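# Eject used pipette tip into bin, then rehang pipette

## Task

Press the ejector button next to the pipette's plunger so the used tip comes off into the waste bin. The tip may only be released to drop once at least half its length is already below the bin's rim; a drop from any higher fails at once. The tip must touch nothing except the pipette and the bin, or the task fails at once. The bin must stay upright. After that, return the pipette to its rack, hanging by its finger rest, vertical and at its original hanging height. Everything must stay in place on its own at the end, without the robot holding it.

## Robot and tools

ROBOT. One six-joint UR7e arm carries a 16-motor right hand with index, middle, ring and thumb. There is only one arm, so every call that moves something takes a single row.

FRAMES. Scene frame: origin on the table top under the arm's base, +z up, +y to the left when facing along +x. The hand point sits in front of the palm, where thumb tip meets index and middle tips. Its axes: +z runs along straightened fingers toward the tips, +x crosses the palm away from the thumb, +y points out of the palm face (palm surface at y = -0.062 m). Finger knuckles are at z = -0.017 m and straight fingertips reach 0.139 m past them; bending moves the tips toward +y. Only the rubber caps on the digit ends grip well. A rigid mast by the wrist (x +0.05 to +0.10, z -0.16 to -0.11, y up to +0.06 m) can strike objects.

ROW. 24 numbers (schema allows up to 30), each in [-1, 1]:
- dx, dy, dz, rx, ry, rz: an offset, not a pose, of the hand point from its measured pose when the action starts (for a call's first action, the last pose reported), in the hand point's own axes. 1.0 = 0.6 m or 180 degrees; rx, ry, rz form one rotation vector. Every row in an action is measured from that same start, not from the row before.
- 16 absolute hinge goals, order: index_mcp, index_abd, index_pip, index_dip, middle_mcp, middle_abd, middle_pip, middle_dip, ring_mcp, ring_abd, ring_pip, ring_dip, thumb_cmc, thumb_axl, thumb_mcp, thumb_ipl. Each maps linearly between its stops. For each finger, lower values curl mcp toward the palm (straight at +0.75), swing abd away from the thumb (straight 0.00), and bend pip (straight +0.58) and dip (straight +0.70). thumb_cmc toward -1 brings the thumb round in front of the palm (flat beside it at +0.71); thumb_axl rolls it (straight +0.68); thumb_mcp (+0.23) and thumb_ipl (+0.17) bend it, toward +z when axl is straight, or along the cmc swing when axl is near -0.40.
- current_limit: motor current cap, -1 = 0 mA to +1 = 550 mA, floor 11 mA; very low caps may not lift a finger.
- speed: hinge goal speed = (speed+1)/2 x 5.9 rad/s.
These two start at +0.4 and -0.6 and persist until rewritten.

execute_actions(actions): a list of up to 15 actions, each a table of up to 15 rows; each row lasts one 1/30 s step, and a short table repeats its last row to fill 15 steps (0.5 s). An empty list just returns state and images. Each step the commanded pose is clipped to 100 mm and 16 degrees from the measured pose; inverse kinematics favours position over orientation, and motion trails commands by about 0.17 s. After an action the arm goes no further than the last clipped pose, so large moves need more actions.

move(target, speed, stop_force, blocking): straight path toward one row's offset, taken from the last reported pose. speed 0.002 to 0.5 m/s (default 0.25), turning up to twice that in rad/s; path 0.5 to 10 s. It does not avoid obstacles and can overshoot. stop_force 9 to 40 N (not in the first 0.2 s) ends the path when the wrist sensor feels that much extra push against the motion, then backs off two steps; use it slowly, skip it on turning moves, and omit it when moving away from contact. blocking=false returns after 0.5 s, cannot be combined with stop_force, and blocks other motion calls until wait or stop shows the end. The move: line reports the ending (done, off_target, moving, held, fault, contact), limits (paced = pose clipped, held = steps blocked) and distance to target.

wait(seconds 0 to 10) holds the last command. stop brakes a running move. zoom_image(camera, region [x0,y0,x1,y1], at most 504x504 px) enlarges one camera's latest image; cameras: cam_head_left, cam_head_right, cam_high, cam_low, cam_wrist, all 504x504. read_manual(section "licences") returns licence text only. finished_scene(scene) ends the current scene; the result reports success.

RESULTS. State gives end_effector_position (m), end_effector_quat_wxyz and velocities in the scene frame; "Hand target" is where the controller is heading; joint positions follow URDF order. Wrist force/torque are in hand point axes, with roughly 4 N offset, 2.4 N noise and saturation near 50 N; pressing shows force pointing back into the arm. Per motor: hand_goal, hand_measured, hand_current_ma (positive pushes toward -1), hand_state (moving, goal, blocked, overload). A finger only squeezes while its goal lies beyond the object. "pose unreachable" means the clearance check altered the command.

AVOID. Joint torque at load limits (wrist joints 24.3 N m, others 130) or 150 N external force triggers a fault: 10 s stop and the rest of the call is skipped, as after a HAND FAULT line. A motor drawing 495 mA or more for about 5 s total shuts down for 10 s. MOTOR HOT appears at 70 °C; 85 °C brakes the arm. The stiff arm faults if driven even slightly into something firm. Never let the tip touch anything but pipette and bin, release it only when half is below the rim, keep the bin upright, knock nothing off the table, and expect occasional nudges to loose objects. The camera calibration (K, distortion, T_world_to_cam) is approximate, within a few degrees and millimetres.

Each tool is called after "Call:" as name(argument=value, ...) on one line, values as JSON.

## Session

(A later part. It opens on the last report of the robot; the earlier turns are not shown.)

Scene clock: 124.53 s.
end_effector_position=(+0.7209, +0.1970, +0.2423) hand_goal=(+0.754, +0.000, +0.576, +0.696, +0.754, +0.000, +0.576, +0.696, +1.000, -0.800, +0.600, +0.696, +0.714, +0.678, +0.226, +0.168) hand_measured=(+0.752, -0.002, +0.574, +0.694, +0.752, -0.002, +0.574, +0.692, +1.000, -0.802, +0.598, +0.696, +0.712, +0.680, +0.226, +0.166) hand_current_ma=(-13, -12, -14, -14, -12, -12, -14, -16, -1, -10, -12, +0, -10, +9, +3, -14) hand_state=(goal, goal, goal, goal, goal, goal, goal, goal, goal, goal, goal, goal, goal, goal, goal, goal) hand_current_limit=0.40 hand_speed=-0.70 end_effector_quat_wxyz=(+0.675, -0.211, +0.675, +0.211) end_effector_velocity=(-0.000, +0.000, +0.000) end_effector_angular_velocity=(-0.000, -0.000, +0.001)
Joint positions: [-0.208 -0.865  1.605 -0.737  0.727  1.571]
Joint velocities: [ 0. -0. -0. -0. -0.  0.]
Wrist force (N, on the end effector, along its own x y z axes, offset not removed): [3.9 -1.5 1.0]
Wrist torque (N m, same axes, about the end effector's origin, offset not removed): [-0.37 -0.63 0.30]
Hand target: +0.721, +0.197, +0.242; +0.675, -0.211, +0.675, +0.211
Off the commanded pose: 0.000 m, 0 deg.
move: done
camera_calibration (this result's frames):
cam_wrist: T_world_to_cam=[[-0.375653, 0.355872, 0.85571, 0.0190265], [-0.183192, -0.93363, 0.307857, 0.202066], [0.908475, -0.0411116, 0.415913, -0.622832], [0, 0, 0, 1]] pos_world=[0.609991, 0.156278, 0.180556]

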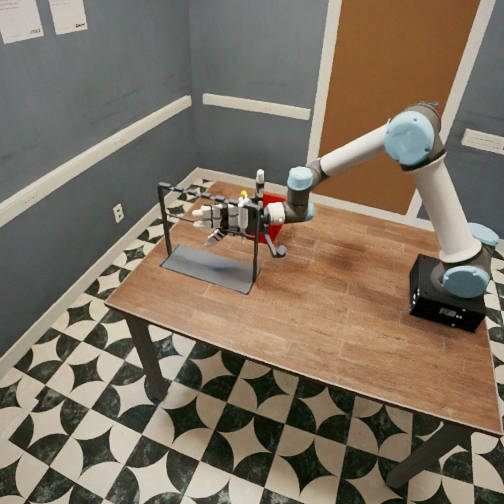

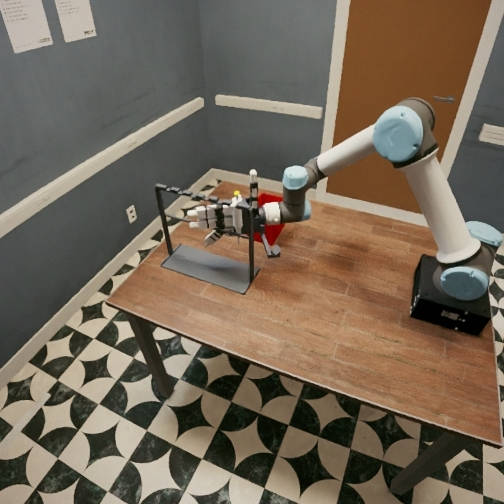

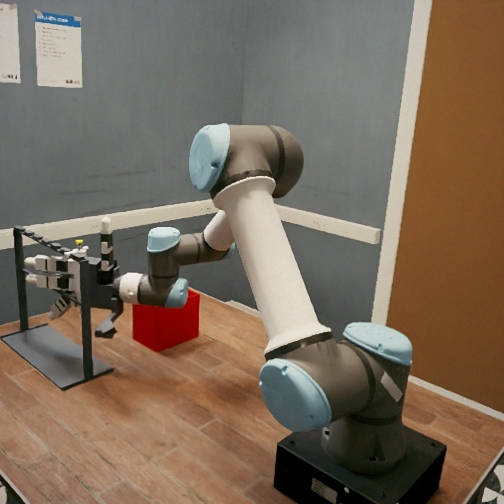

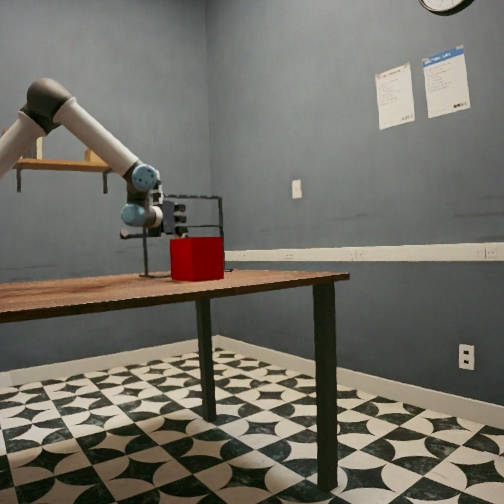

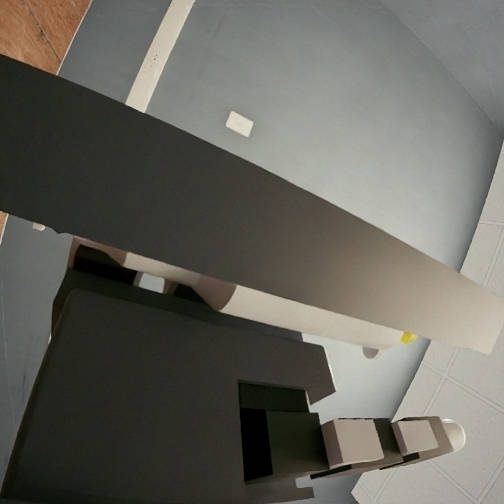

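Call:
move(target=[0,-0.15,-0.105,0,0,0,0.754,0,0.576,0.696,0.754,0,0.576,0.696,1,-0.8,0.6,0.696,0.714,0.678,0.226,0.168,0.4,-0.7], speed=0.04)

Call:
zoom_image(camera="cam_head_left", region=[170, 150, 310, 290])

Call:
zoom_image(camera="cam_high", region=[10, 200, 170, 340])

Scene clock: 129.13 s.
end_effector_position=(+0.7203, +0.0873, +0.2425) hand_goal=(+0.754, +0.000, +0.576, +0.696, +0.754, +0.000, +0.576, +0.696, +1.000, -0.800, +0.600, +0.696, +0.714, +0.678, +0.226, +0.168) hand_measured=(+0.752, -0.002, +0.574, +0.694, +0.752, -0.002, +0.574, +0.692, +1.000, -0.802, +0.598, +0.696, +0.712, +0.680, +0.226, +0.166) hand_current_ma=(-13, -12, -14, -14, -12, -12, -14, -16, -1, -10, -12, +0, -10, +9, +3, -14) hand_state=(goal, goal, goal, goal, goal, goal, goal, goal, goal, goal, goal, goal, goal, goal, goal, goal) hand_current_limit=0.40 hand_speed=-0.70 end_effector_quat_wxyz=(+0.675, -0.211, +0.675, +0.211) end_effector_velocity=(-0.000, -0.002, +0.000) end_effector_angular_velocity=(-0.001, -0.000, -0.001)
Joint positions: [-0.39  -0.847  1.568 -0.719  0.544  1.57 ]
Joint velocities: [-0.004  0.    -0.001  0.001 -0.003 -0.001]
Wrist force (N, on the end effector, along its own x y z axes, offset not removed): [2.3 0.2 0.2]
Wrist torque (N m, same axes, about the end effector's origin, offset not removed): [0.01 -0.46 0.07]
Hand target: +0.720, +0.087, +0.243; +0.675, -0.211, +0.675, +0.211
Off the commanded pose: 0.000 m, 0 deg.
move: done
camera_calibration (this result's frames):
cam_wrist: T_world_to_cam=[[-0.375693, 0.355755, 0.855741, 0.0577196], [-0.183213, -0.933672, 0.307718, 0.0994499], [0.908454, -0.0411756, 0.415953, -0.62691], [0, 0, 0, 1]] pos_world=[0.609424, 0.0465061, 0.180769]

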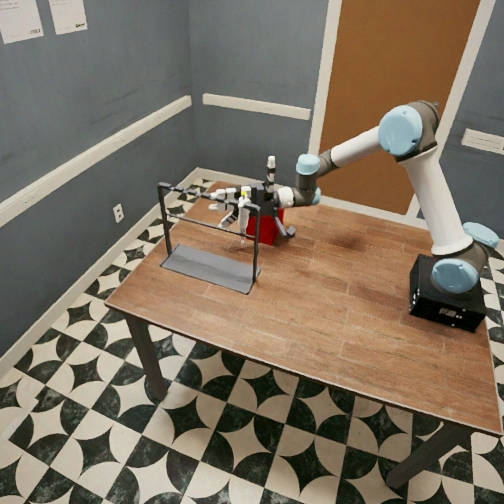

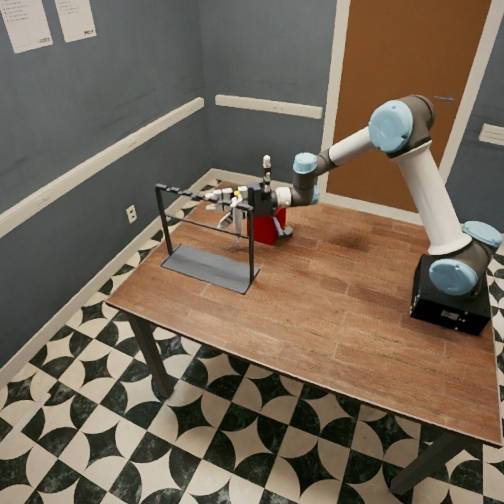

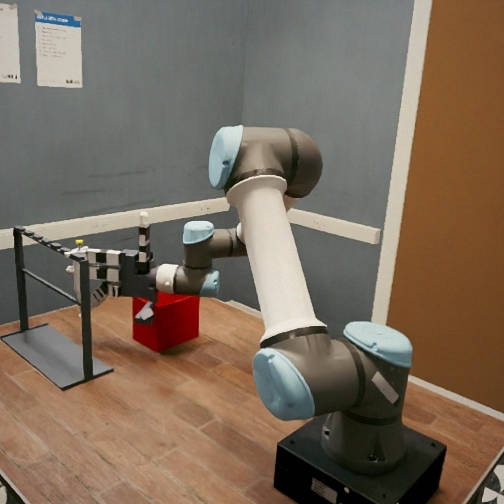

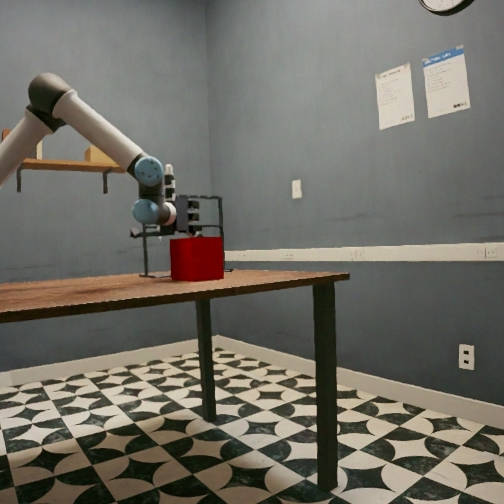

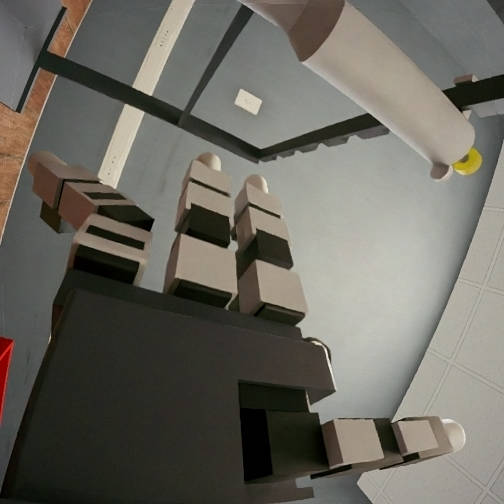

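Region (170, 150, 310, 290) of cam_head_left's 504x504 image, scaled by 3.600, with more detail than that image has.

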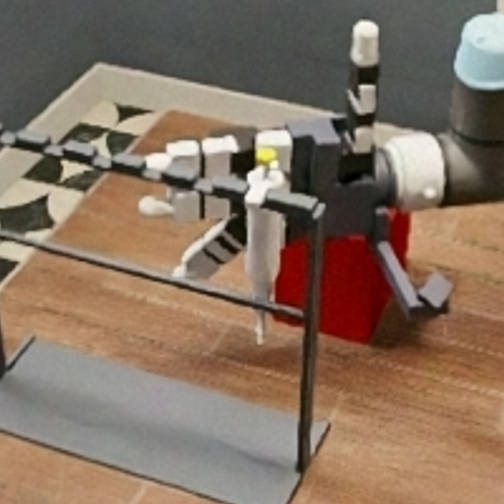

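Region (10, 200, 170, 340) of cam_high's 504x504 image, scaled by 3.150, with more detail than that image has; it fills the top 441 rows of this view, and the rest is white.

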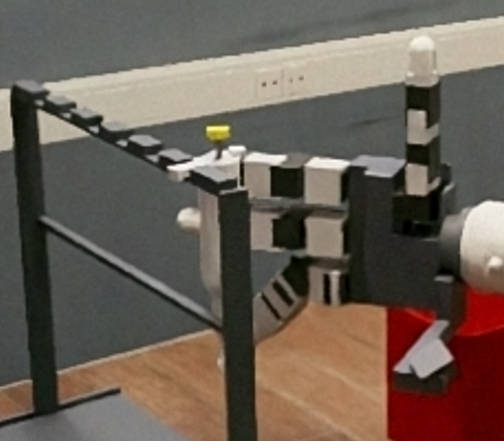

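Hanging upright.

Call:
finished_scene(scene=2)

The scene is finished: the task was done.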